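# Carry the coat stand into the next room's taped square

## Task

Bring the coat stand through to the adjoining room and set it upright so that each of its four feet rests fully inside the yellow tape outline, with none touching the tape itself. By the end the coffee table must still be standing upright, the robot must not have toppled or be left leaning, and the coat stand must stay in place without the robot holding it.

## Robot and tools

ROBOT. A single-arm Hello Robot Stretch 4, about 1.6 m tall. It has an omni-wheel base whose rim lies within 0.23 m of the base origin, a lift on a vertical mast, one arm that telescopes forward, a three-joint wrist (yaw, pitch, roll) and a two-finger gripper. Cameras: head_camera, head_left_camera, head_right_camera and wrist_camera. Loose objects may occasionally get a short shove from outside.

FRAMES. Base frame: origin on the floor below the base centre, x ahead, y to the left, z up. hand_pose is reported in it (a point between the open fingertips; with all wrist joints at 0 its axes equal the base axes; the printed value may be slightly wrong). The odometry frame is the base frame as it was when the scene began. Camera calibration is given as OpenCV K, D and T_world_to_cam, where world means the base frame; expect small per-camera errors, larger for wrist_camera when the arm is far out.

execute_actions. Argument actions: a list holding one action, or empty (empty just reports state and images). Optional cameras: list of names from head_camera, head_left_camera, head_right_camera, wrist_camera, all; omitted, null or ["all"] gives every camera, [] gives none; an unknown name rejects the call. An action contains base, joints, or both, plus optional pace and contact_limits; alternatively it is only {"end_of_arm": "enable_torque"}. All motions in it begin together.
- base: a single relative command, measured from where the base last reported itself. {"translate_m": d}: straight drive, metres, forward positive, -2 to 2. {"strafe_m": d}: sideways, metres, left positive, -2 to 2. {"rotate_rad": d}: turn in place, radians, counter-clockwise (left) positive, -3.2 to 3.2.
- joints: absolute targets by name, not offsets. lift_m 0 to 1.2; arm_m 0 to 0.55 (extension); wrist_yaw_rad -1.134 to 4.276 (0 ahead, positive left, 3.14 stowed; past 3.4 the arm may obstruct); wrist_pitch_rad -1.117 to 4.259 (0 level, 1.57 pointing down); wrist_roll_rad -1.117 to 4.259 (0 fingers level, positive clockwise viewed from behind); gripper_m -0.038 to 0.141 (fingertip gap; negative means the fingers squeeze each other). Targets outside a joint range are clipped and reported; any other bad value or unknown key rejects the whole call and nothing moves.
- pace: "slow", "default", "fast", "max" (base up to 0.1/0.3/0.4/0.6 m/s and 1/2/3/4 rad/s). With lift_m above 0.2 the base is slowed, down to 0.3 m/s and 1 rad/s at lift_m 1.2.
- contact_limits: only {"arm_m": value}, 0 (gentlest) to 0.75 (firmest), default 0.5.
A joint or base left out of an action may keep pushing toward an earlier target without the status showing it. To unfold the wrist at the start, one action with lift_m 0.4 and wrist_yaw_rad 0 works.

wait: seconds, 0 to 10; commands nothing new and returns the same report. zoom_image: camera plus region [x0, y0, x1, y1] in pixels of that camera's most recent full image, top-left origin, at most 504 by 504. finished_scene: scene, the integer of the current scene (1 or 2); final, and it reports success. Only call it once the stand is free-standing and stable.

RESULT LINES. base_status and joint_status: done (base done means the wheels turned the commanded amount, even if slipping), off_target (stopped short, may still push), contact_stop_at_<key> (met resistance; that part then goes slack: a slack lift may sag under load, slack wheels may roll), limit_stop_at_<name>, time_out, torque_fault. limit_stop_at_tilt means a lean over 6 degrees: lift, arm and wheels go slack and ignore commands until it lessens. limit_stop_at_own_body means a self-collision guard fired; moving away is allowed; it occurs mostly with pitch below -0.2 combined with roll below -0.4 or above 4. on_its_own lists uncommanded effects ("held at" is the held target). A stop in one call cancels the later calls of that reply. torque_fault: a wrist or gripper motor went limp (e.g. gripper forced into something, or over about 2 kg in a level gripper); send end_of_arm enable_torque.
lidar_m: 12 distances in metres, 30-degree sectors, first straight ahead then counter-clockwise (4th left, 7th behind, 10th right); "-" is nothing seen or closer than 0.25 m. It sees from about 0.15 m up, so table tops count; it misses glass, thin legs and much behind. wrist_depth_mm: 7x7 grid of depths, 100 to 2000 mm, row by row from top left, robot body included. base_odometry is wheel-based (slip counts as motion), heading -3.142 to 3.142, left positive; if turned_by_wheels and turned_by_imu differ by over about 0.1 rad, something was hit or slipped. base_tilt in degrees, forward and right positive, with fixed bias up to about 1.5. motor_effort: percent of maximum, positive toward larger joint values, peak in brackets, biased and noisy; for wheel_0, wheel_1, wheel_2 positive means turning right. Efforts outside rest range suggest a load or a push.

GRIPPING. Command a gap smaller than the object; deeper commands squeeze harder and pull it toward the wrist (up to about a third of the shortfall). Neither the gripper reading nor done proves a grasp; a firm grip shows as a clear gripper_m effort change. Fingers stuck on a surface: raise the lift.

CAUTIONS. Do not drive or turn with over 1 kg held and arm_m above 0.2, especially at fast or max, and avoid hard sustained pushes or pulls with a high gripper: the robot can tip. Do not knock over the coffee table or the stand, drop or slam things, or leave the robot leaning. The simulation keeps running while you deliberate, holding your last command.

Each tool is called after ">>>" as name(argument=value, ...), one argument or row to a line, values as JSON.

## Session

>>> execute_actions(
  actions=[],
)

Scene clock: 0.00 s.
base_odometry: x=+0.000 y=+0.000 heading=+0.000 (m, m, rad; odometry frame)
turned_by_wheels: +0.000 (rad since the last result)
turned_by_imu: +0.000 (rad since the last result)
base_tilt: forward=-1.1 right=-0.5 (deg)
lidar_m: 0.77 0.77 0.94 2.24 1.87 1.96 1.66 1.67 0.97 0.85 0.86 0.90
base_status: not commanded
joint_positions: lift_m=+0.257 arm_m=+0.000 wrist_yaw_rad=+3.050 wrist_pitch_rad=-0.014 wrist_roll_rad=-0.007 gripper_m=+0.057
joint_status: not commanded
motor_effort: lift_m=+18 arm_m=+0 wrist_yaw_rad=+0 wrist_pitch_rad=-6 wrist_roll_rad=+1 gripper_m=-3 wheel_0=+0 wheel_1=+0 wheel_2=+0 (%)
hand_pose: x=-0.1085 y=+0.1136 z=+0.4389 quat_wxyz=(+0.046, +0.007, -0.004, +0.999) (m; base frame)
wrist_depth_mm: 135 139 1863 1983 - - - / - 139 1808 - - - - / 109 140 1808 1983 - - - / 127 151 1863 1921 - - - / 1618 1756 1863 1983 - - - / 1499 1499 197 1366 1160 1281 1281 / 1078 991 991 - 1008 891 931
pictures: head_camera, head_left_camera, head_right_camera, wrist_camera
camera_calibration (this result's frames):
wrist_camera: T_world_to_cam=[[0.105195, 0.993998, -0.0300284, -0.0881734], [0.0169365, -0.0319824, -0.999345, 0.49225], [-0.994307, 0.104617, -0.0201992, 0.118175], [0, 0, 0, 1]] pos_world=[0.118441, 0.0910243, 0.491667]
Images, in order (width x height): head_camera 420x560, head_left_camera 420x672, head_right_camera 420x672, wrist_camera 616x392.

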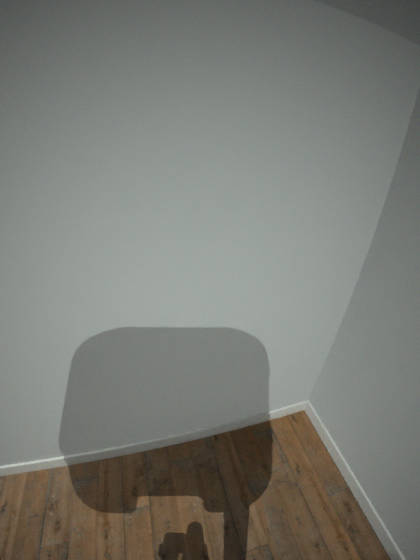

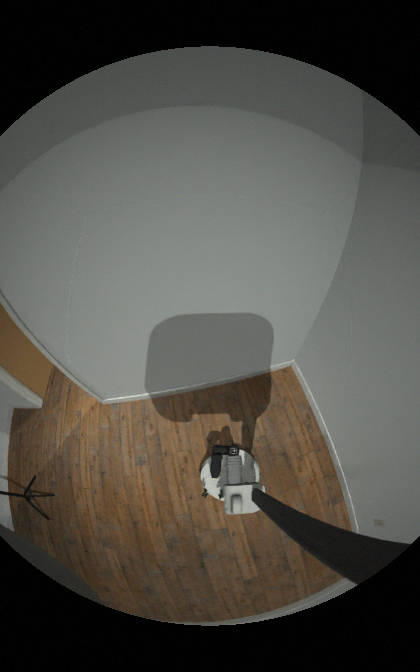

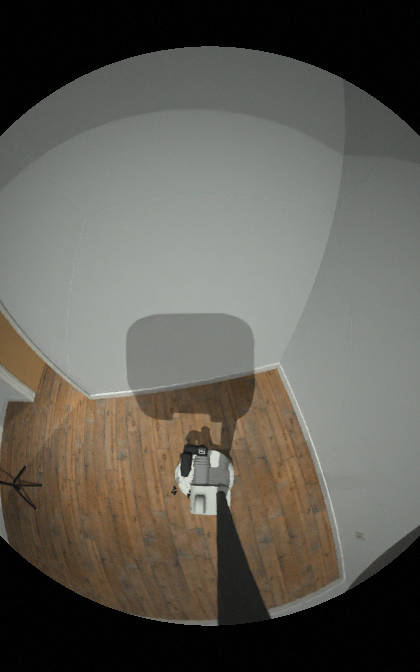

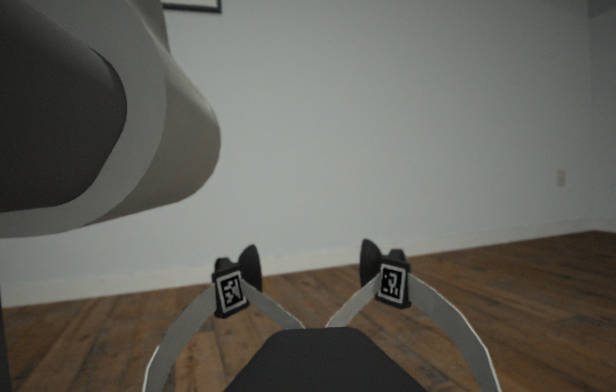

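>>> execute_actions(
  actions=[
    {"base":{"rotate_rad":1.85},"joints":{"lift_m":0.4,"wrist_yaw_rad":0,"gripper_m":0.11},"pace":"fast"},
  ],
)

Scene clock: 4.57 s.
base_odometry: x=+0.000 y=+0.000 heading=+1.850 (m, m, rad; odometry frame)
turned_by_wheels: +1.850 (rad since the last result)
turned_by_imu: +1.839 (rad since the last result)
base_tilt: forward=-1.1 right=-0.5 (deg)
lidar_m: 1.84 2.27 1.71 1.66 1.18 0.88 0.86 0.90 0.81 0.78 0.83 1.24
base_status: done
joint_positions: lift_m=+0.400 arm_m=+0.000 wrist_yaw_rad=+0.000 wrist_pitch_rad=-0.014 wrist_roll_rad=-0.007 gripper_m=+0.110
joint_status: all done
motor_effort: lift_m=+20(23) arm_m=+0(0) wrist_yaw_rad=-3(8) wrist_pitch_rad=-5(7) wrist_roll_rad=-1(3) gripper_m=-1(1) wheel_0=+0(7) wheel_1=+1(9) wheel_2=+1(9) (%)
hand_pose: x=+0.4592 y=-0.0873 z=+0.5822 quat_wxyz=(+1.000, -0.004, -0.007, +0.000) (m; base frame)
wrist_depth_mm: - - - - - 1863 1756 / - - - - - 1921 1756 / - - - - - 1808 1756 / - - - - - 1863 1756 / - - - - - 1921 1863 / 1983 1921 1576 1756 1499 1576 1618 / 1308 1281 1281 - 1281 1160 1205
pictures: head_camera, head_left_camera, head_right_camera, wrist_camera
camera_calibration (this result's frames):
wrist_camera: T_world_to_cam=[[-0.0130105, -0.999464, -0.0300278, -0.0636907], [-0.0198557, 0.0302826, -0.999344, 0.641789], [0.999718, -0.0124057, -0.020239, -0.219307], [0, 0, 0, 1]] pos_world=[0.23116, -0.0858123, 0.635017]
Images, in order (width x height): head_camera 420x560, head_left_camera 420x672, head_right_camera 420x672, wrist_camera 616x392.

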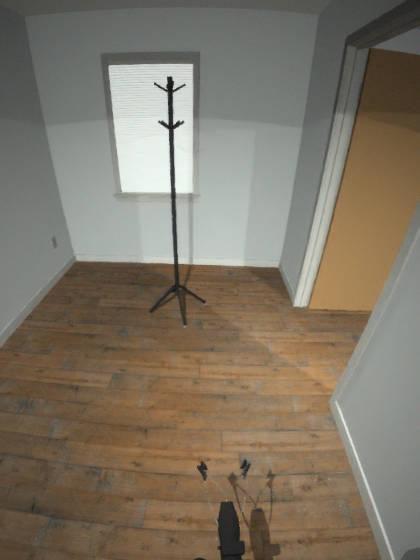

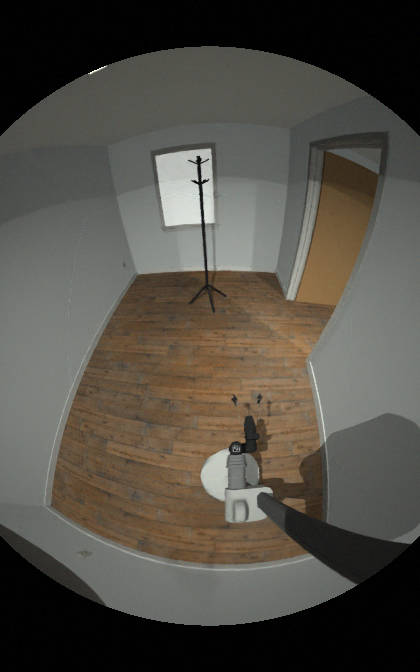

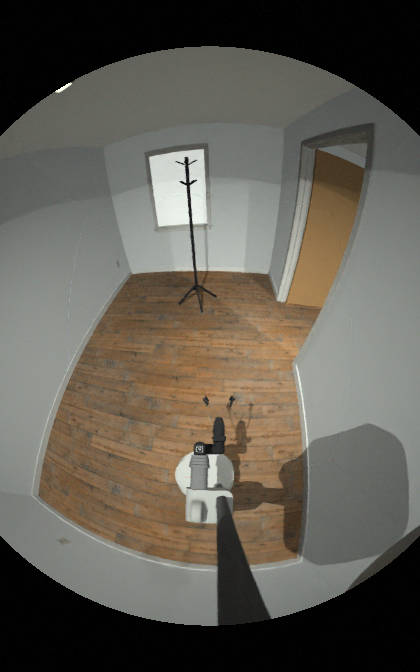

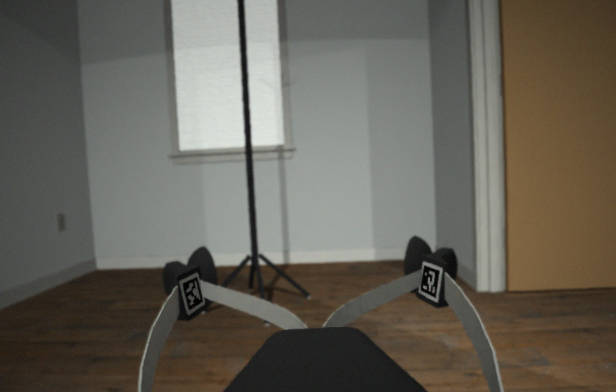

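>>> execute_actions(
  actions=[
    {"base":{"rotate_rad":0.416},"pace":"fast"},
  ],
  cameras=[],
)

>>> execute_actions(
  actions=[
    {"base":{"translate_m":1.55},"joints":{"lift_m":1.0,"wrist_pitch_rad":1.0},"pace":"max"},
  ],
  cameras=[],
)

>>> execute_actions(
  actions=[
    {"base":{"rotate_rad":-0.85},"joints":{"arm_m":0.15},"pace":"fast"},
  ],
)

Scene clock: 13.70 s.
base_odometry: x=+0.000 y=+0.000 heading=+2.266 (m, m, rad; odometry frame)
turned_by_wheels: +0.416 (rad since the last result)
turned_by_imu: +0.414 (rad since the last result)
base_tilt: forward=-1.0 right=-0.5 (deg)
lidar_m: 2.53 1.75 1.66 1.31 0.93 0.85 0.91 0.82 0.78 0.79 1.08 1.83
base_status: done
joint_positions: lift_m=+0.400 arm_m=+0.000 wrist_yaw_rad=+0.000 wrist_pitch_rad=-0.014 wrist_roll_rad=-0.007 gripper_m=+0.110
joint_status: not commanded
motor_effort: lift_m=+20(20) arm_m=+0(0) wrist_yaw_rad=-2(1) wrist_pitch_rad=-6(6) wrist_roll_rad=-1(1) gripper_m=-2(3) wheel_0=-1(4) wheel_1=+0(6) wheel_2=+0(9) (%)
hand_pose: x=+0.4592 y=-0.0874 z=+0.5822 quat_wxyz=(+1.000, -0.004, -0.007, +0.000) (m; base frame)
wrist_depth_mm: 1576 1983 - - - - - / 1576 1983 - - - - - / 1576 1983 - - - - - / 1576 1983 - - - - - / 1576 1863 - - - - - / 1576 1756 1537 1756 1499 1537 1576 / 1336 1281 1308 - 1308 1182 1205
pictures: none
No camera images: the call's "cameras" was empty. Leave "cameras" out to get every camera's image.

Scene clock: 18.13 s.
base_odometry: x=-0.993 y=+1.190 heading=+2.266 (m, m, rad; odometry frame)
turned_by_wheels: +0.000 (rad since the last result)
turned_by_imu: +0.000 (rad since the last result)
base_tilt: forward=-1.1 right=-0.5 (deg)
lidar_m: 1.45 1.02 0.97 1.01 1.33 2.24 2.27 1.59 1.52 1.66 0.62 1.42
base_status: done
joint_positions: lift_m=+1.000 arm_m=+0.000 wrist_yaw_rad=+0.000 wrist_pitch_rad=+1.001 wrist_roll_rad=-0.007 gripper_m=+0.110
joint_status: all done
motor_effort: lift_m=+19(24) arm_m=+0(0) wrist_yaw_rad=-3(1) wrist_pitch_rad=-2(4) wrist_roll_rad=-2(1) gripper_m=-3(3) wheel_0=+0(7) wheel_1=+0(5) wheel_2=-1(13) (%)
hand_pose: x=+0.3263 y=-0.0874 z=+0.9353 quat_wxyz=(+0.877, -0.003, +0.480, +0.002) (m; base frame)
wrist_depth_mm: 931 1205 1618 1576 1430 1229 1138 / 1008 1281 1576 1618 1576 1430 1308 / 1078 1366 1430 1430 1430 1430 1397 / 1160 1308 1336 1336 1366 1336 1336 / 1205 1255 1255 1229 1229 1229 1205 / 1160 1160 1098 1138 1118 1078 1098 / 1078 1060 1098 - 1060 1042 1060
pictures: none
No camera images: the call's "cameras" was empty. Leave "cameras" out to get every camera's image.

Scene clock: 19.87 s.
base_odometry: x=-0.993 y=+1.190 heading=+1.416 (m, m, rad; odometry frame)
turned_by_wheels: -0.850 (rad since the last result)
turned_by_imu: -0.843 (rad since the last result)
base_tilt: forward=-1.1 right=-0.6 (deg)
lidar_m: 0.63 1.41 1.21 0.98 0.97 1.07 1.69 2.24 1.89 1.54 1.78 0.64
base_status: done
joint_positions: lift_m=+1.000 arm_m=+0.148 wrist_yaw_rad=+0.000 wrist_pitch_rad=+1.001 wrist_roll_rad=-0.007 gripper_m=+0.110
joint_status: all done
motor_effort: lift_m=+19(19) arm_m=+9(6) wrist_yaw_rad=-2(2) wrist_pitch_rad=-2(3) wrist_roll_rad=-2(2) gripper_m=-2(1) wheel_0=+0(6) wheel_1=+0(6) wheel_2=+0(6) (%)
hand_pose: x=+0.4750 y=-0.0874 z=+0.9353 quat_wxyz=(+0.877, -0.003, +0.480, +0.002) (m; base frame)
wrist_depth_mm: 1060 1205 1281 1430 1618 1661 1308 / 1205 1336 1499 1576 1618 1537 1397 / 1397 1464 1464 1397 1464 1430 1397 / 1336 1336 1308 1336 1308 1336 1336 / 1255 1229 1255 1255 1205 1229 1205 / 1138 1160 1118 1138 1098 1118 1118 / 1078 1078 1078 - 1078 1060 1078
pictures: head_camera, head_left_camera, head_right_camera, wrist_camera
camera_calibration (this result's frames):
wrist_camera: T_world_to_cam=[[-0.0324105, -0.999465, -0.00448817, -0.0676316], [-0.859511, 0.0301633, -0.510227, 0.936342], [0.510089, -0.0126791, -0.860028, 0.79004], [0, 0, 0, 1]] pos_world=[0.399614, -0.0858215, 1.1569]
Images, in order (width x height): head_camera 420x560, head_left_camera 420x672, head_right_camera 420x672, wrist_camera 616x392.

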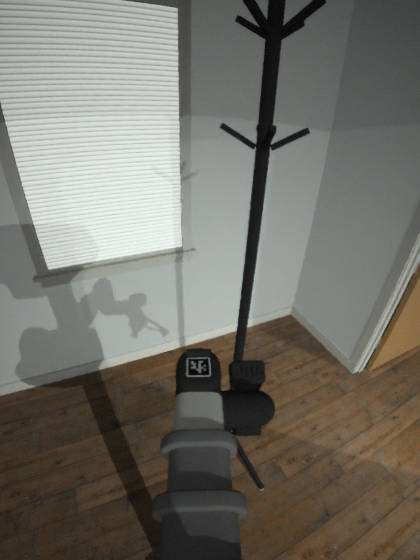

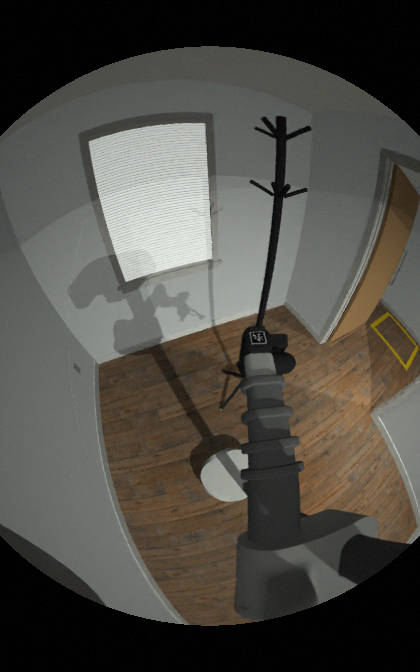

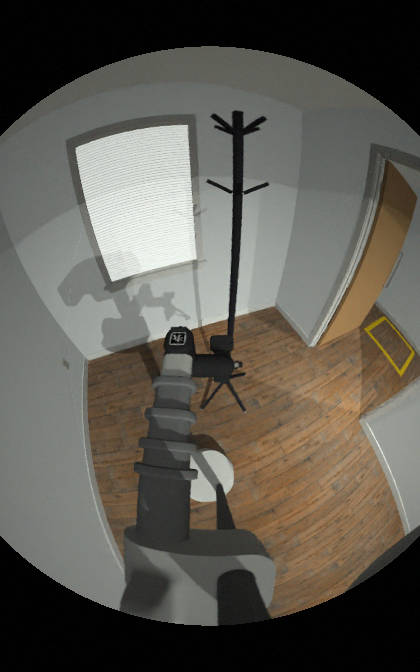

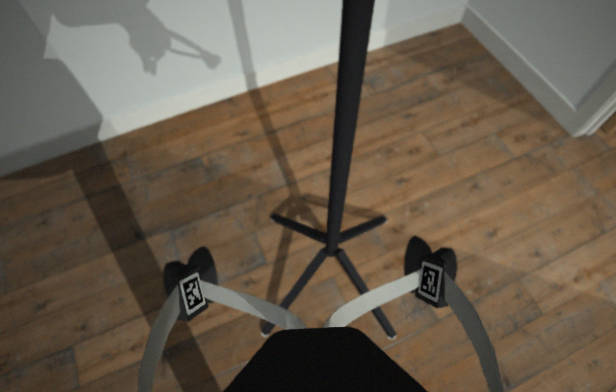

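>>> execute_actions(
  actions=[
    {"base":{"strafe_m":-0.058},"pace":"fast"},
  ],
  cameras=[],
)

>>> execute_actions(
  actions=[
    {"base":{"translate_m":0.25},"pace":"fast"},
  ],
  cameras=["wrist_camera"],
)

Scene clock: 25.83 s.
base_odometry: x=-0.936 y=+1.181 heading=+1.416 (m, m, rad; odometry frame)
turned_by_wheels: +0.000 (rad since the last result)
turned_by_imu: +0.001 (rad since the last result)
base_tilt: forward=-1.1 right=-0.6 (deg)
lidar_m: 0.60 1.43 1.31 1.04 1.02 1.12 1.77 2.22 1.81 1.47 1.74 1.61
base_status: done
joint_positions: lift_m=+1.000 arm_m=+0.148 wrist_yaw_rad=+0.000 wrist_pitch_rad=+1.001 wrist_roll_rad=-0.007 gripper_m=+0.110
joint_status: not commanded
motor_effort: lift_m=+19(19) arm_m=+9(9) wrist_yaw_rad=+0(1) wrist_pitch_rad=-2(3) wrist_roll_rad=-4(3) gripper_m=-1(1) wheel_0=-1(8) wheel_1=+0(9) wheel_2=+0(2) (%)
hand_pose: x=+0.4750 y=-0.0874 z=+0.9353 quat_wxyz=(+0.877, -0.003, +0.480, +0.002) (m; base frame)
wrist_depth_mm: 1098 1229 1308 1464 1708 1618 1281 / 1205 1366 1537 1576 1576 1499 1336 / 1366 1464 1464 1430 1430 1464 1430 / 1336 1336 1336 1308 1336 1336 1308 / 1229 1255 1229 1182 1229 1229 1205 / 1160 1118 1098 1025 1118 1118 1138 / 1060 1060 1078 - 1060 1060 1078
pictures: none
No camera images: the call's "cameras" was empty. Leave "cameras" out to get every camera's image.

Scene clock: 27.93 s.
base_odometry: x=-0.897 y=+1.428 heading=+1.416 (m, m, rad; odometry frame)
turned_by_wheels: +0.000 (rad since the last result)
turned_by_imu: +0.000 (rad since the last result)
base_tilt: forward=-1.0 right=-0.5 (deg)
lidar_m: 0.37 1.20 1.39 1.13 1.11 1.23 1.93 2.45 1.71 1.44 1.43 0.40
base_status: done
joint_positions: lift_m=+1.000 arm_m=+0.148 wrist_yaw_rad=+0.000 wrist_pitch_rad=+1.001 wrist_roll_rad=-0.007 gripper_m=+0.110
joint_status: not commanded
motor_effort: lift_m=+19(19) arm_m=+9(9) wrist_yaw_rad=-1(1) wrist_pitch_rad=-3(2) wrist_roll_rad=-3(3) gripper_m=-3(2) wheel_0=+0(4) wheel_1=+1(5) wheel_2=+0(10) (%)
hand_pose: x=+0.4750 y=-0.0874 z=+0.9353 quat_wxyz=(+0.877, -0.003, +0.480, +0.002) (m; base frame)
wrist_depth_mm: 878 946 1042 - 1366 1464 1182 / 1008 1060 1229 108 1576 1499 1229 / 1138 1229 1397 133 1430 1430 1336 / 1308 1308 1366 177 1336 1308 1308 / 1229 1255 1229 278 1229 1205 1205 / 1160 1138 1118 330 1098 1118 1118 / 1098 1042 1060 - 1078 1060 1078
pictures: wrist_camera
camera_calibration (this result's frames):
wrist_camera: T_world_to_cam=[[-0.0324241, -0.999464, -0.00448821, -0.0676269], [-0.859511, 0.030175, -0.510226, 0.936349], [0.510088, -0.012686, -0.860028, 0.790036], [0, 0, 0, 1]] pos_world=[0.399621, -0.0858226, 1.1569]
Images, in order (width x height): wrist_camera 616x392.

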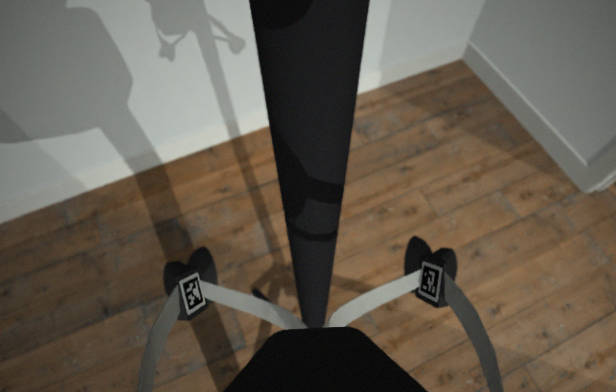

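>>> execute_actions(
  actions=[
    {"joints":{"arm_m":0.178,"gripper_m":0.06}},
  ],
  cameras=[],
)

>>> execute_actions(
  actions=[
    {"joints":{"gripper_m":-0.038}},
  ],
  cameras=["wrist_camera"],
)

Scene clock: 33.23 s.
base_odometry: x=-0.897 y=+1.428 heading=+1.416 (m, m, rad; odometry frame)
turned_by_wheels: +0.000 (rad since the last result)
turned_by_imu: +0.002 (rad since the last result)
base_tilt: forward=-1.1 right=-0.5 (deg)
lidar_m: 0.39 1.19 1.40 1.12 1.11 1.24 1.93 2.45 1.70 1.44 1.47 0.42
base_status: not commanded
joint_positions: lift_m=+1.000 arm_m=+0.176 wrist_yaw_rad=+0.000 wrist_pitch_rad=+1.001 wrist_roll_rad=-0.007 gripper_m=+0.060
joint_status: all done
motor_effort: lift_m=+19(19) arm_m=+9(6) wrist_yaw_rad=+0(0) wrist_pitch_rad=-2(3) wrist_roll_rad=-1(3) gripper_m=-4(4) wheel_0=+0(0) wheel_1=+0(1) wheel_2=+0(0) (%)
hand_pose: x=+0.5030 y=-0.0874 z=+0.9353 quat_wxyz=(+0.877, -0.003, +0.480, +0.002) (m; base frame)
wrist_depth_mm: 842 917 1008 - 1397 1464 1182 / 960 1042 1160 - 1576 1499 1229 / 1118 1229 1397 - 1430 1397 1308 / 1281 1308 1336 112 1308 1336 1281 / 1255 1281 1255 156 1205 1229 1229 / 1160 1160 198 211 204 1160 1138 / 1078 1060 1060 - 1060 1025 1042
pictures: none
No camera images: the call's "cameras" was empty. Leave "cameras" out to get every camera's image.

Scene clock: 34.90 s.
base_odometry: x=-0.897 y=+1.428 heading=+1.416 (m, m, rad; odometry frame)
turned_by_wheels: +0.000 (rad since the last result)
turned_by_imu: +0.000 (rad since the last result)
base_tilt: forward=-0.9 right=-0.6 (deg)
lidar_m: 0.37 1.22 1.36 1.13 1.12 1.25 1.93 2.45 1.73 1.42 1.43 0.37
base_status: not commanded
joint_positions: lift_m=+0.999 arm_m=+0.177 wrist_yaw_rad=+0.000 wrist_pitch_rad=+1.016 wrist_roll_rad=-0.007 gripper_m=-0.037
joint_status: all done
on_its_own: wrist_pitch_rad is at rest, and its effort (-45) is outside its rest range (-23 to +23)
motor_effort: lift_m=+27(27) arm_m=+7(9) wrist_yaw_rad=-1(2) wrist_pitch_rad=-45(48) wrist_roll_rad=-2(2) gripper_m=-30(28) wheel_0=-1(1) wheel_1=+0(1) wheel_2=-1(0) (%)
hand_pose: x=+0.4996 y=-0.0874 z=+0.9323 quat_wxyz=(+0.874, -0.003, +0.486, +0.002) (m; base frame)
wrist_depth_mm: 878 946 - - 1397 1430 1182 / 976 1098 1182 - 1537 1464 1229 / 1118 1255 1430 - 1397 1397 1281 / 1255 1336 1308 - 1308 1281 1281 / 1205 1205 1205 118 1205 1205 1182 / 1160 1138 184 185 185 1098 1138 / 1060 1042 1042 - 1042 1060 1060
pictures: wrist_camera
camera_calibration (this result's frames):
wrist_camera: T_world_to_cam=[[-0.0325225, -0.999463, -0.00399813, -0.0672581], [-0.867069, 0.0302036, -0.497272, 0.947629], [0.497126, -0.0127059, -0.867585, 0.788477], [0, 0, 0, 1]] pos_world=[0.4275, -0.0858255, 1.15503]
Images, in order (width x height): wrist_camera 616x392.

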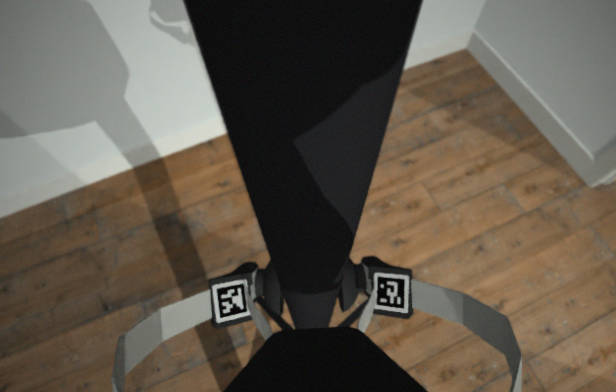

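>>> execute_actions(
  actions=[
    {"joints":{"lift_m":1.04,"arm_m":0.16},"pace":"slow"},
  ],
  cameras=[],
)

>>> execute_actions(
  actions=[
    {"base":{"rotate_rad":-1.2},"pace":"slow"},
  ],
)

Scene clock: 40.40 s.
base_odometry: x=-0.897 y=+1.428 heading=+1.416 (m, m, rad; odometry frame)
turned_by_wheels: +0.000 (rad since the last result)
turned_by_imu: +0.002 (rad since the last result)
base_tilt: forward=-1.1 right=-0.5 (deg)
lidar_m: 0.32 1.20 1.39 1.11 1.12 1.25 1.91 2.45 1.70 1.45 1.44 0.36
base_status: not commanded
joint_positions: lift_m=+1.039 arm_m=+0.162 wrist_yaw_rad=+0.000 wrist_pitch_rad=+1.016 wrist_roll_rad=-0.007 gripper_m=-0.037
joint_status: all done
on_its_own: wrist_pitch_rad is at rest, and its effort (-45) is outside its rest range (-23 to +23)
motor_effort: lift_m=+31(33) arm_m=-9(13) wrist_yaw_rad=-2(2) wrist_pitch_rad=-45(49) wrist_roll_rad=-2(3) gripper_m=-30(30) wheel_0=-1(1) wheel_1=+1(0) wheel_2=+0(1) (%)
hand_pose: x=+0.4845 y=-0.0874 z=+0.9719 quat_wxyz=(+0.874, -0.003, +0.486, +0.002) (m; base frame)
wrist_depth_mm: 866 960 - - 1464 1464 1205 / 976 1098 1229 - 1576 1537 1281 / 1118 1308 1397 - 1464 1430 1366 / 1281 1366 1366 - 1308 1336 1336 / 1281 1255 1281 121 1229 1229 1229 / 1182 1182 182 186 184 1118 1160 / 1098 1078 1098 - 1078 1078 1078
pictures: none
No camera images: the call's "cameras" was empty. Leave "cameras" out to get every camera's image.

Scene clock: 42.90 s.
base_odometry: x=-0.897 y=+1.428 heading=+0.216 (m, m, rad; odometry frame)
turned_by_wheels: -1.200 (rad since the last result)
turned_by_imu: -1.190 (rad since the last result)
base_tilt: forward=-1.1 right=-0.5 (deg)
lidar_m: 0.27 1.47 1.27 1.22 1.27 1.17 1.12 1.16 1.59 2.43 0.31 0.33
base_status: done
joint_positions: lift_m=+1.039 arm_m=+0.162 wrist_yaw_rad=+0.000 wrist_pitch_rad=+1.017 wrist_roll_rad=-0.008 gripper_m=-0.037
joint_status: not commanded
on_its_own: wrist_pitch_rad is at rest, and its effort (-49) is outside its rest range (-23 to +23)
motor_effort: lift_m=+31(32) arm_m=-8(9) wrist_yaw_rad=-2(7) wrist_pitch_rad=-49(49) wrist_roll_rad=-1(1) gripper_m=-30(31) wheel_0=+0(6) wheel_1=+1(5) wheel_2=-1(5) (%)
hand_pose: x=+0.4841 y=-0.0874 z=+0.9718 quat_wxyz=(+0.873, -0.003, +0.487, +0.002) (m; base frame)
wrist_depth_mm: 1118 1336 1756 - 1618 1182 1229 / 1308 1397 1618 - 1499 1397 1464 / 1430 1499 1430 - 1464 1430 1464 / 1397 1366 1366 106 1366 1366 1308 / 1281 1281 1281 134 1255 1229 1229 / 1182 1182 184 192 185 1118 1160 / 1078 1078 1098 - 1078 1078 1078
pictures: head_camera, head_left_camera, head_right_camera, wrist_camera
camera_calibration (this result's frames):
wrist_camera: T_world_to_cam=[[-0.0322658, -0.999473, -0.00367862, -0.0680687], [-0.867579, 0.029835, -0.496403, 0.953247], [0.496251, -0.0128254, -0.868084, 0.831304], [0, 0, 0, 1]] pos_world=[0.412285, -0.0858111, 1.19459]
Images, in order (width x height): head_camera 420x560, head_left_camera 420x672, head_right_camera 420x672, wrist_camera 616x392.

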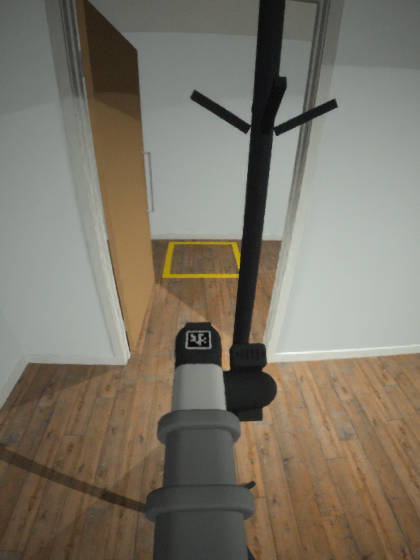

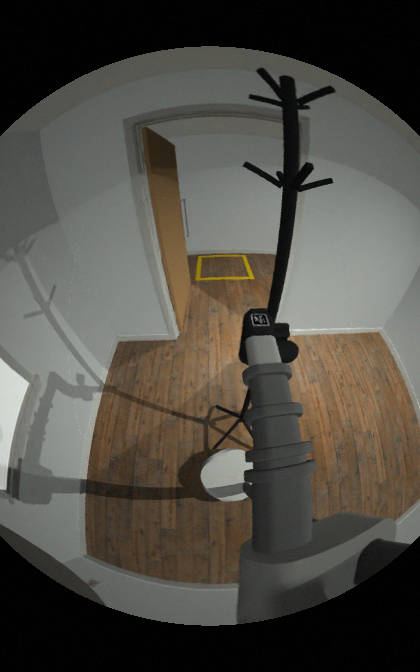

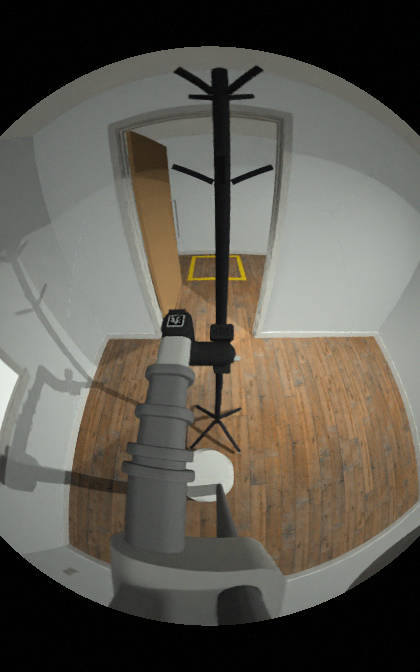

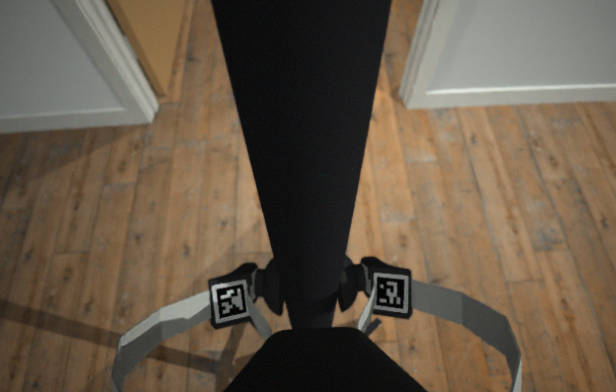

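>>> execute_actions(
  actions=[
    {"base":{"translate_m":2.0}},
  ],
)

Scene clock: 53.47 s.
base_odometry: x=+1.056 y=+1.857 heading=+0.216 (m, m, rad; odometry frame)
turned_by_wheels: +0.000 (rad since the last result)
turned_by_imu: +0.000 (rad since the last result)
base_tilt: forward=-1.0 right=-0.6 (deg)
lidar_m: 0.33 0.55 0.46 0.43 0.48 0.69 3.15 0.68 0.68 1.80 1.88 0.41
base_status: done
joint_positions: lift_m=+1.039 arm_m=+0.161 wrist_yaw_rad=+0.000 wrist_pitch_rad=+1.016 wrist_roll_rad=-0.008 gripper_m=-0.037
joint_status: not commanded
on_its_own: wrist_pitch_rad is at rest, and its effort (-45) is outside its rest range (-23 to +23)
motor_effort: lift_m=+31(32) arm_m=-8(8) wrist_yaw_rad=-3(3) wrist_pitch_rad=-45(50) wrist_roll_rad=-2(0) gripper_m=-31(30) wheel_0=-2(3) wheel_1=+0(5) wheel_2=+2(8) (%)
hand_pose: x=+0.4844 y=-0.0874 z=+0.9720 quat_wxyz=(+0.874, -0.003, +0.486, +0.002) (m; base frame)
wrist_depth_mm: 1397 1366 - - 1499 1499 1499 / 1537 1576 - - 1618 1537 1618 / 1499 1499 1464 - 1464 1464 1430 / 1366 1366 1366 - 1336 1336 1281 / 1255 1281 1281 122 1255 1255 1255 / 1182 1182 183 185 187 1118 1160 / 768 1078 1098 - 1098 1042 1098
pictures: head_camera, head_left_camera, head_right_camera, wrist_camera
camera_calibration (this result's frames):
wrist_camera: T_world_to_cam=[[-0.0320274, -0.99948, -0.00378411, -0.0680216], [-0.866957, 0.0296644, -0.4975, 0.954325], [0.497353, -0.0126529, -0.867456, 0.830213], [0, 0, 0, 1]] pos_world=[0.412271, -0.085791, 1.19469]
Images, in order (width x height): head_camera 420x560, head_left_camera 420x672, head_right_camera 420x672, wrist_camera 616x392.

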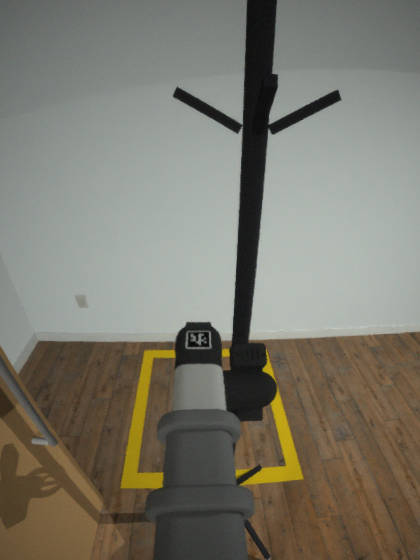

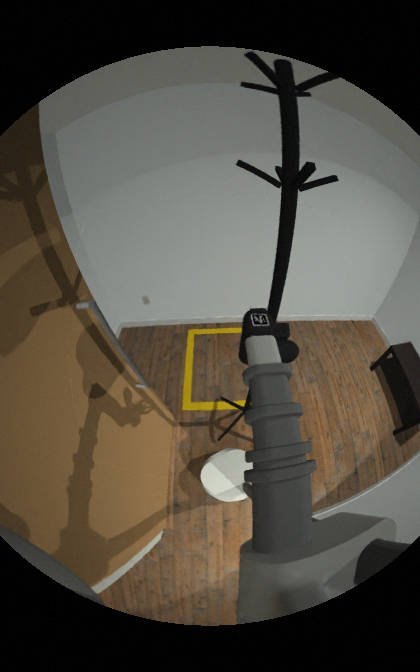

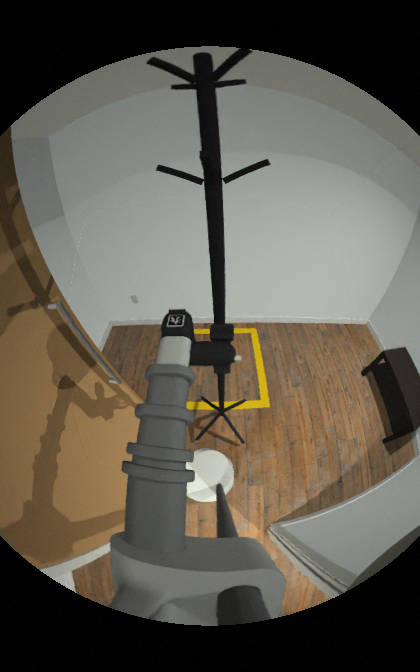

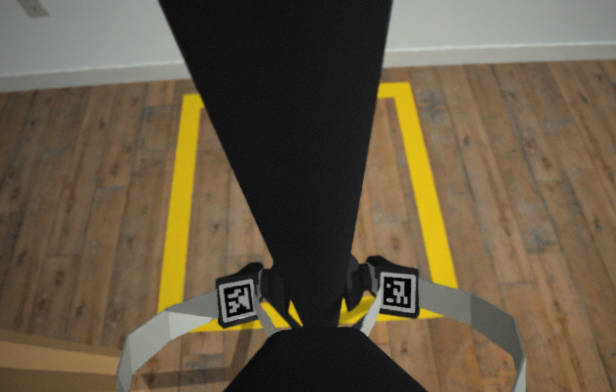

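>>> execute_actions(
  actions=[
    {"base":{"translate_m":0.57},"joints":{"lift_m":1.025}},
  ],
  cameras=["head_right_camera"],
)

Scene clock: 59.97 s.
base_odometry: x=+1.613 y=+1.979 heading=+0.216 (m, m, rad; odometry frame)
turned_by_wheels: +0.000 (rad since the last result)
turned_by_imu: +0.001 (rad since the last result)
base_tilt: forward=-1.1 right=-0.5 (deg)
lidar_m: 0.34 1.05 1.34 0.45 0.40 0.66 3.78 1.16 1.47 1.78 1.49 0.36
base_status: done
joint_positions: lift_m=+1.024 arm_m=+0.161 wrist_yaw_rad=+0.000 wrist_pitch_rad=+1.016 wrist_roll_rad=-0.007 gripper_m=-0.037
joint_status: all done
on_its_own: wrist_pitch_rad is at rest, and its effort (-44) is outside its rest range (-23 to +23)
motor_effort: lift_m=+28(30) arm_m=-8(8) wrist_yaw_rad=+1(2) wrist_pitch_rad=-44(51) wrist_roll_rad=-1(1) gripper_m=-30(32) wheel_0=-2(3) wheel_1=-1(4) wheel_2=+0(8) (%)
hand_pose: x=+0.4844 y=-0.0874 z=+0.9573 quat_wxyz=(+0.874, -0.003, +0.486, +0.002) (m; base frame)
wrist_depth_mm: 707 732 - - 768 788 798 / 831 866 904 - 917 931 946 / 1042 1042 1078 - 1138 1182 1182 / 1281 1308 1308 - 1336 1336 1308 / 1255 1229 1255 121 1229 1229 1255 / 1138 1182 181 196 185 1118 1118 / 1098 1078 1078 - 1078 1060 1098
pictures: head_right_camera
Images, in order (width x height): head_right_camera 420x672.

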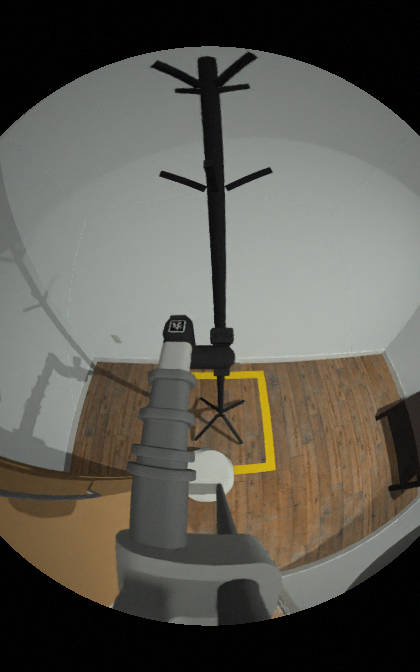

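>>> execute_actions(
  actions=[
    {"joints":{"lift_m":0.995},"pace":"slow"},
  ],
  cameras=[],
)

>>> execute_actions(
  actions=[
    {"joints":{"gripper_m":0.08}},
  ],
  cameras=[],
)

>>> execute_actions(
  actions=[
    {"joints":{"arm_m":0.06}},
  ],
)

Scene clock: 65.20 s.
base_odometry: x=+1.613 y=+1.979 heading=+0.215 (m, m, rad; odometry frame)
turned_by_wheels: +0.000 (rad since the last result)
turned_by_imu: +0.001 (rad since the last result)
base_tilt: forward=-1.0 right=-0.5 (deg)
lidar_m: 0.32 1.06 1.35 0.44 0.40 0.65 3.78 1.13 1.49 1.78 1.50 0.37
base_status: not commanded
joint_positions: lift_m=+0.995 arm_m=+0.161 wrist_yaw_rad=-0.004 wrist_pitch_rad=+1.008 wrist_roll_rad=-0.007 gripper_m=-0.037
joint_status: all done
on_its_own: wrist_pitch_rad is at rest, and its effort (-24) is outside its rest range (-23 to +23)
motor_effort: lift_m=+18(27) arm_m=-7(8) wrist_yaw_rad=+11(12) wrist_pitch_rad=-24(46) wrist_roll_rad=-3(4) gripper_m=-26(30) wheel_0=-2(2) wheel_1=-1(1) wheel_2=-5(5) (%)
hand_pose: x=+0.4857 y=-0.0880 z=+0.9293 quat_wxyz=(+0.876, -0.002, +0.483, +0.000) (m; base frame)
wrist_depth_mm: 707 715 741 - 768 768 788 / 820 842 866 - 917 917 946 / 991 1042 1042 - 1118 1138 1160 / 1205 1308 1255 - 1281 1308 1308 / 1229 1229 1255 126 1205 1182 1229 / 1138 1138 182 195 185 1098 1098 / 1060 1042 1078 - 1060 1060 1042
pictures: none
No camera images: the call's "cameras" was empty. Leave "cameras" out to get every camera's image.

Scene clock: 67.03 s.
base_odometry: x=+1.613 y=+1.979 heading=+0.215 (m, m, rad; odometry frame)
turned_by_wheels: +0.000 (rad since the last result)
turned_by_imu: +0.000 (rad since the last result)
base_tilt: forward=-1.1 right=-0.5 (deg)
lidar_m: 0.32 1.05 1.35 0.44 0.38 0.66 3.79 1.16 1.47 1.77 1.49 0.35
base_status: not commanded
joint_positions: lift_m=+0.995 arm_m=+0.161 wrist_yaw_rad=-0.006 wrist_pitch_rad=+1.005 wrist_roll_rad=-0.007 gripper_m=+0.080
joint_status: all done
motor_effort: lift_m=+17(17) arm_m=-6(7) wrist_yaw_rad=+13(22) wrist_pitch_rad=-13(25) wrist_roll_rad=-2(2) gripper_m=-3(24) wheel_0=-4(4) wheel_1=-1(1) wheel_2=-5(7) (%)
hand_pose: x=+0.4862 y=-0.0883 z=+0.9298 quat_wxyz=(+0.876, -0.002, +0.482, -0.001) (m; base frame)
wrist_depth_mm: 707 715 723 741 - - - / 809 854 866 866 - - 946 / 991 1008 1042 1042 - 1205 1160 / 1229 1281 1308 1308 - 1308 1308 / 1229 1229 1205 1205 118 1229 1205 / 1118 1160 223 199 186 1118 1118 / 1078 1060 1078 - 1078 1025 1060
pictures: none
No camera images: the call's "cameras" was empty. Leave "cameras" out to get every camera's image.

Scene clock: 68.33 s.
base_odometry: x=+1.613 y=+1.979 heading=+0.216 (m, m, rad; odometry frame)
turned_by_wheels: +0.001 (rad since the last result)
turned_by_imu: +0.001 (rad since the last result)
base_tilt: forward=-1.1 right=-0.5 (deg)
lidar_m: 0.32 1.05 1.32 0.44 0.41 0.66 3.80 1.14 1.48 1.78 1.49 0.35
base_status: not commanded
joint_positions: lift_m=+0.995 arm_m=+0.062 wrist_yaw_rad=+0.000 wrist_pitch_rad=+1.001 wrist_roll_rad=-0.008 gripper_m=+0.080
joint_status: all done
motor_effort: lift_m=+17(17) arm_m=-9(10) wrist_yaw_rad=+0(15) wrist_pitch_rad=-3(14) wrist_roll_rad=+0(2) gripper_m=-2(5) wheel_0=-1(4) wheel_1=+0(1) wheel_2=-1(6) (%)
hand_pose: x=+0.3880 y=-0.0874 z=+0.9304 quat_wxyz=(+0.877, -0.003, +0.480, +0.002) (m; base frame)
wrist_depth_mm: 809 809 831 809 152 866 878 / 931 960 976 976 931 1060 1042 / 1160 1182 1205 1182 1205 1308 1308 / 1308 1308 1366 1281 1281 1308 1308 / 1229 1229 1281 1205 1205 1229 1205 / 1160 1160 222 603 1118 1118 1118 / 1098 1060 1078 - 1098 1060 1025
pictures: head_camera, head_left_camera, head_right_camera, wrist_camera
camera_calibration (this result's frames):
wrist_camera: T_world_to_cam=[[-0.0323658, -0.999467, -0.00431819, -0.0706817], [-0.859542, 0.0300388, -0.510182, 0.859056], [0.510039, -0.0128008, -0.860056, 0.830228], [0, 0, 0, 1]] pos_world=[0.312658, -0.0858215, 1.15201]
Images, in order (width x height): head_camera 420x560, head_left_camera 420x672, head_right_camera 420x672, wrist_camera 616x392.

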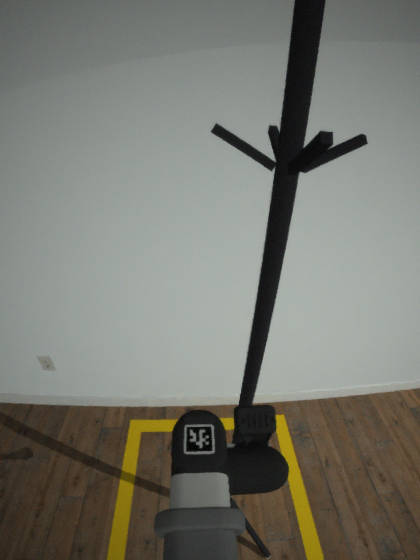

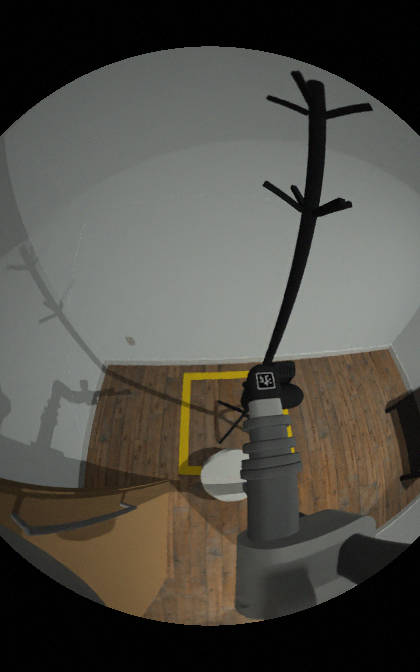

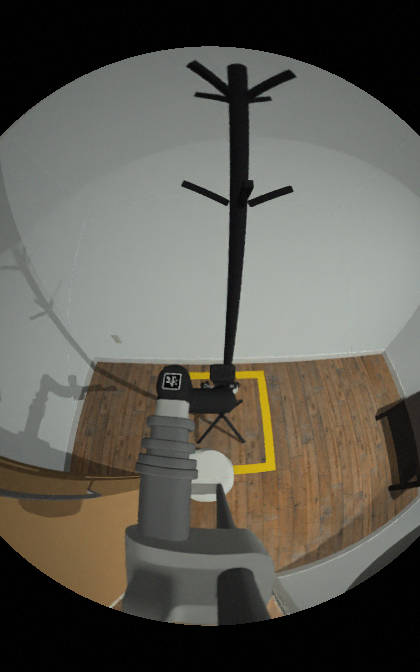

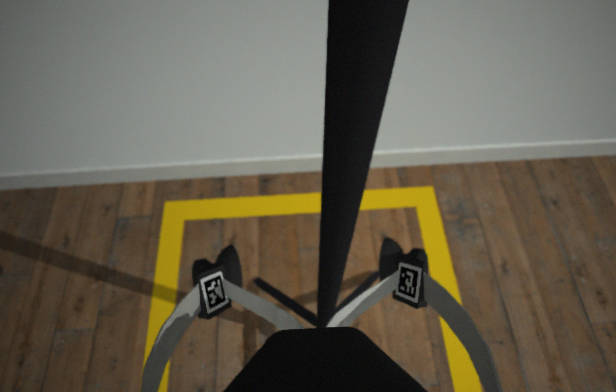

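>>> execute_actions(
  actions=[],
  cameras=["head_right_camera","wrist_camera"],
)

Scene clock: 70.97 s.
base_odometry: x=+1.613 y=+1.979 heading=+0.216 (m, m, rad; odometry frame)
turned_by_wheels: +0.000 (rad since the last result)
turned_by_imu: +0.001 (rad since the last result)
base_tilt: forward=-1.1 right=-0.5 (deg)
lidar_m: 0.31 1.04 1.35 0.45 0.40 0.66 3.80 1.15 1.49 1.77 1.48 0.34
base_status: not commanded
joint_positions: lift_m=+0.995 arm_m=+0.062 wrist_yaw_rad=+0.000 wrist_pitch_rad=+1.001 wrist_roll_rad=-0.008 gripper_m=+0.080
joint_status: all done
motor_effort: lift_m=+18(17) arm_m=-9(10) wrist_yaw_rad=+0(15) wrist_pitch_rad=-4(14) wrist_roll_rad=-2(2) gripper_m=-2(5) wheel_0=-1(4) wheel_1=+0(1) wheel_2=-1(6) (%)
hand_pose: x=+0.3880 y=-0.0874 z=+0.9304 quat_wxyz=(+0.877, -0.003, +0.480, +0.002) (m; base frame)
wrist_depth_mm: 809 820 842 809 154 878 917 / 946 960 976 960 1008 1042 1060 / 1138 1205 1205 1118 1229 1308 1308 / 1366 1336 1336 1281 1308 1308 1308 / 1255 1229 1229 1205 1205 1229 1229 / 1138 1160 222 609 1138 1118 1138 / 1078 1060 1060 - 1078 1060 1078
pictures: head_right_camera, wrist_camera
camera_calibration (this result's frames):
wrist_camera: T_world_to_cam=[[-0.0323657, -0.999467, -0.00431818, -0.0706818], [-0.859542, 0.0300387, -0.510182, 0.859056], [0.510039, -0.0128007, -0.860056, 0.830228], [0, 0, 0, 1]] pos_world=[0.312658, -0.0858215, 1.15201]
Images, in order (width x height): head_right_camera 420x672, wrist_camera 616x392.

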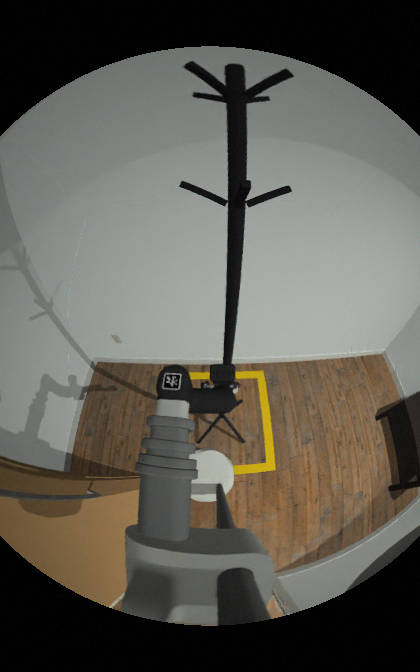

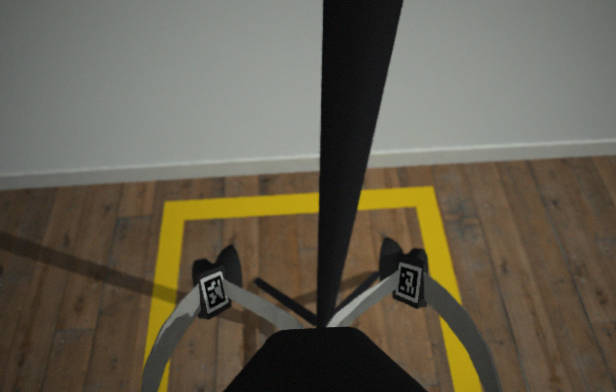

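>>> finished_scene(
  scene=2,
)

The scene is finished: the task was done.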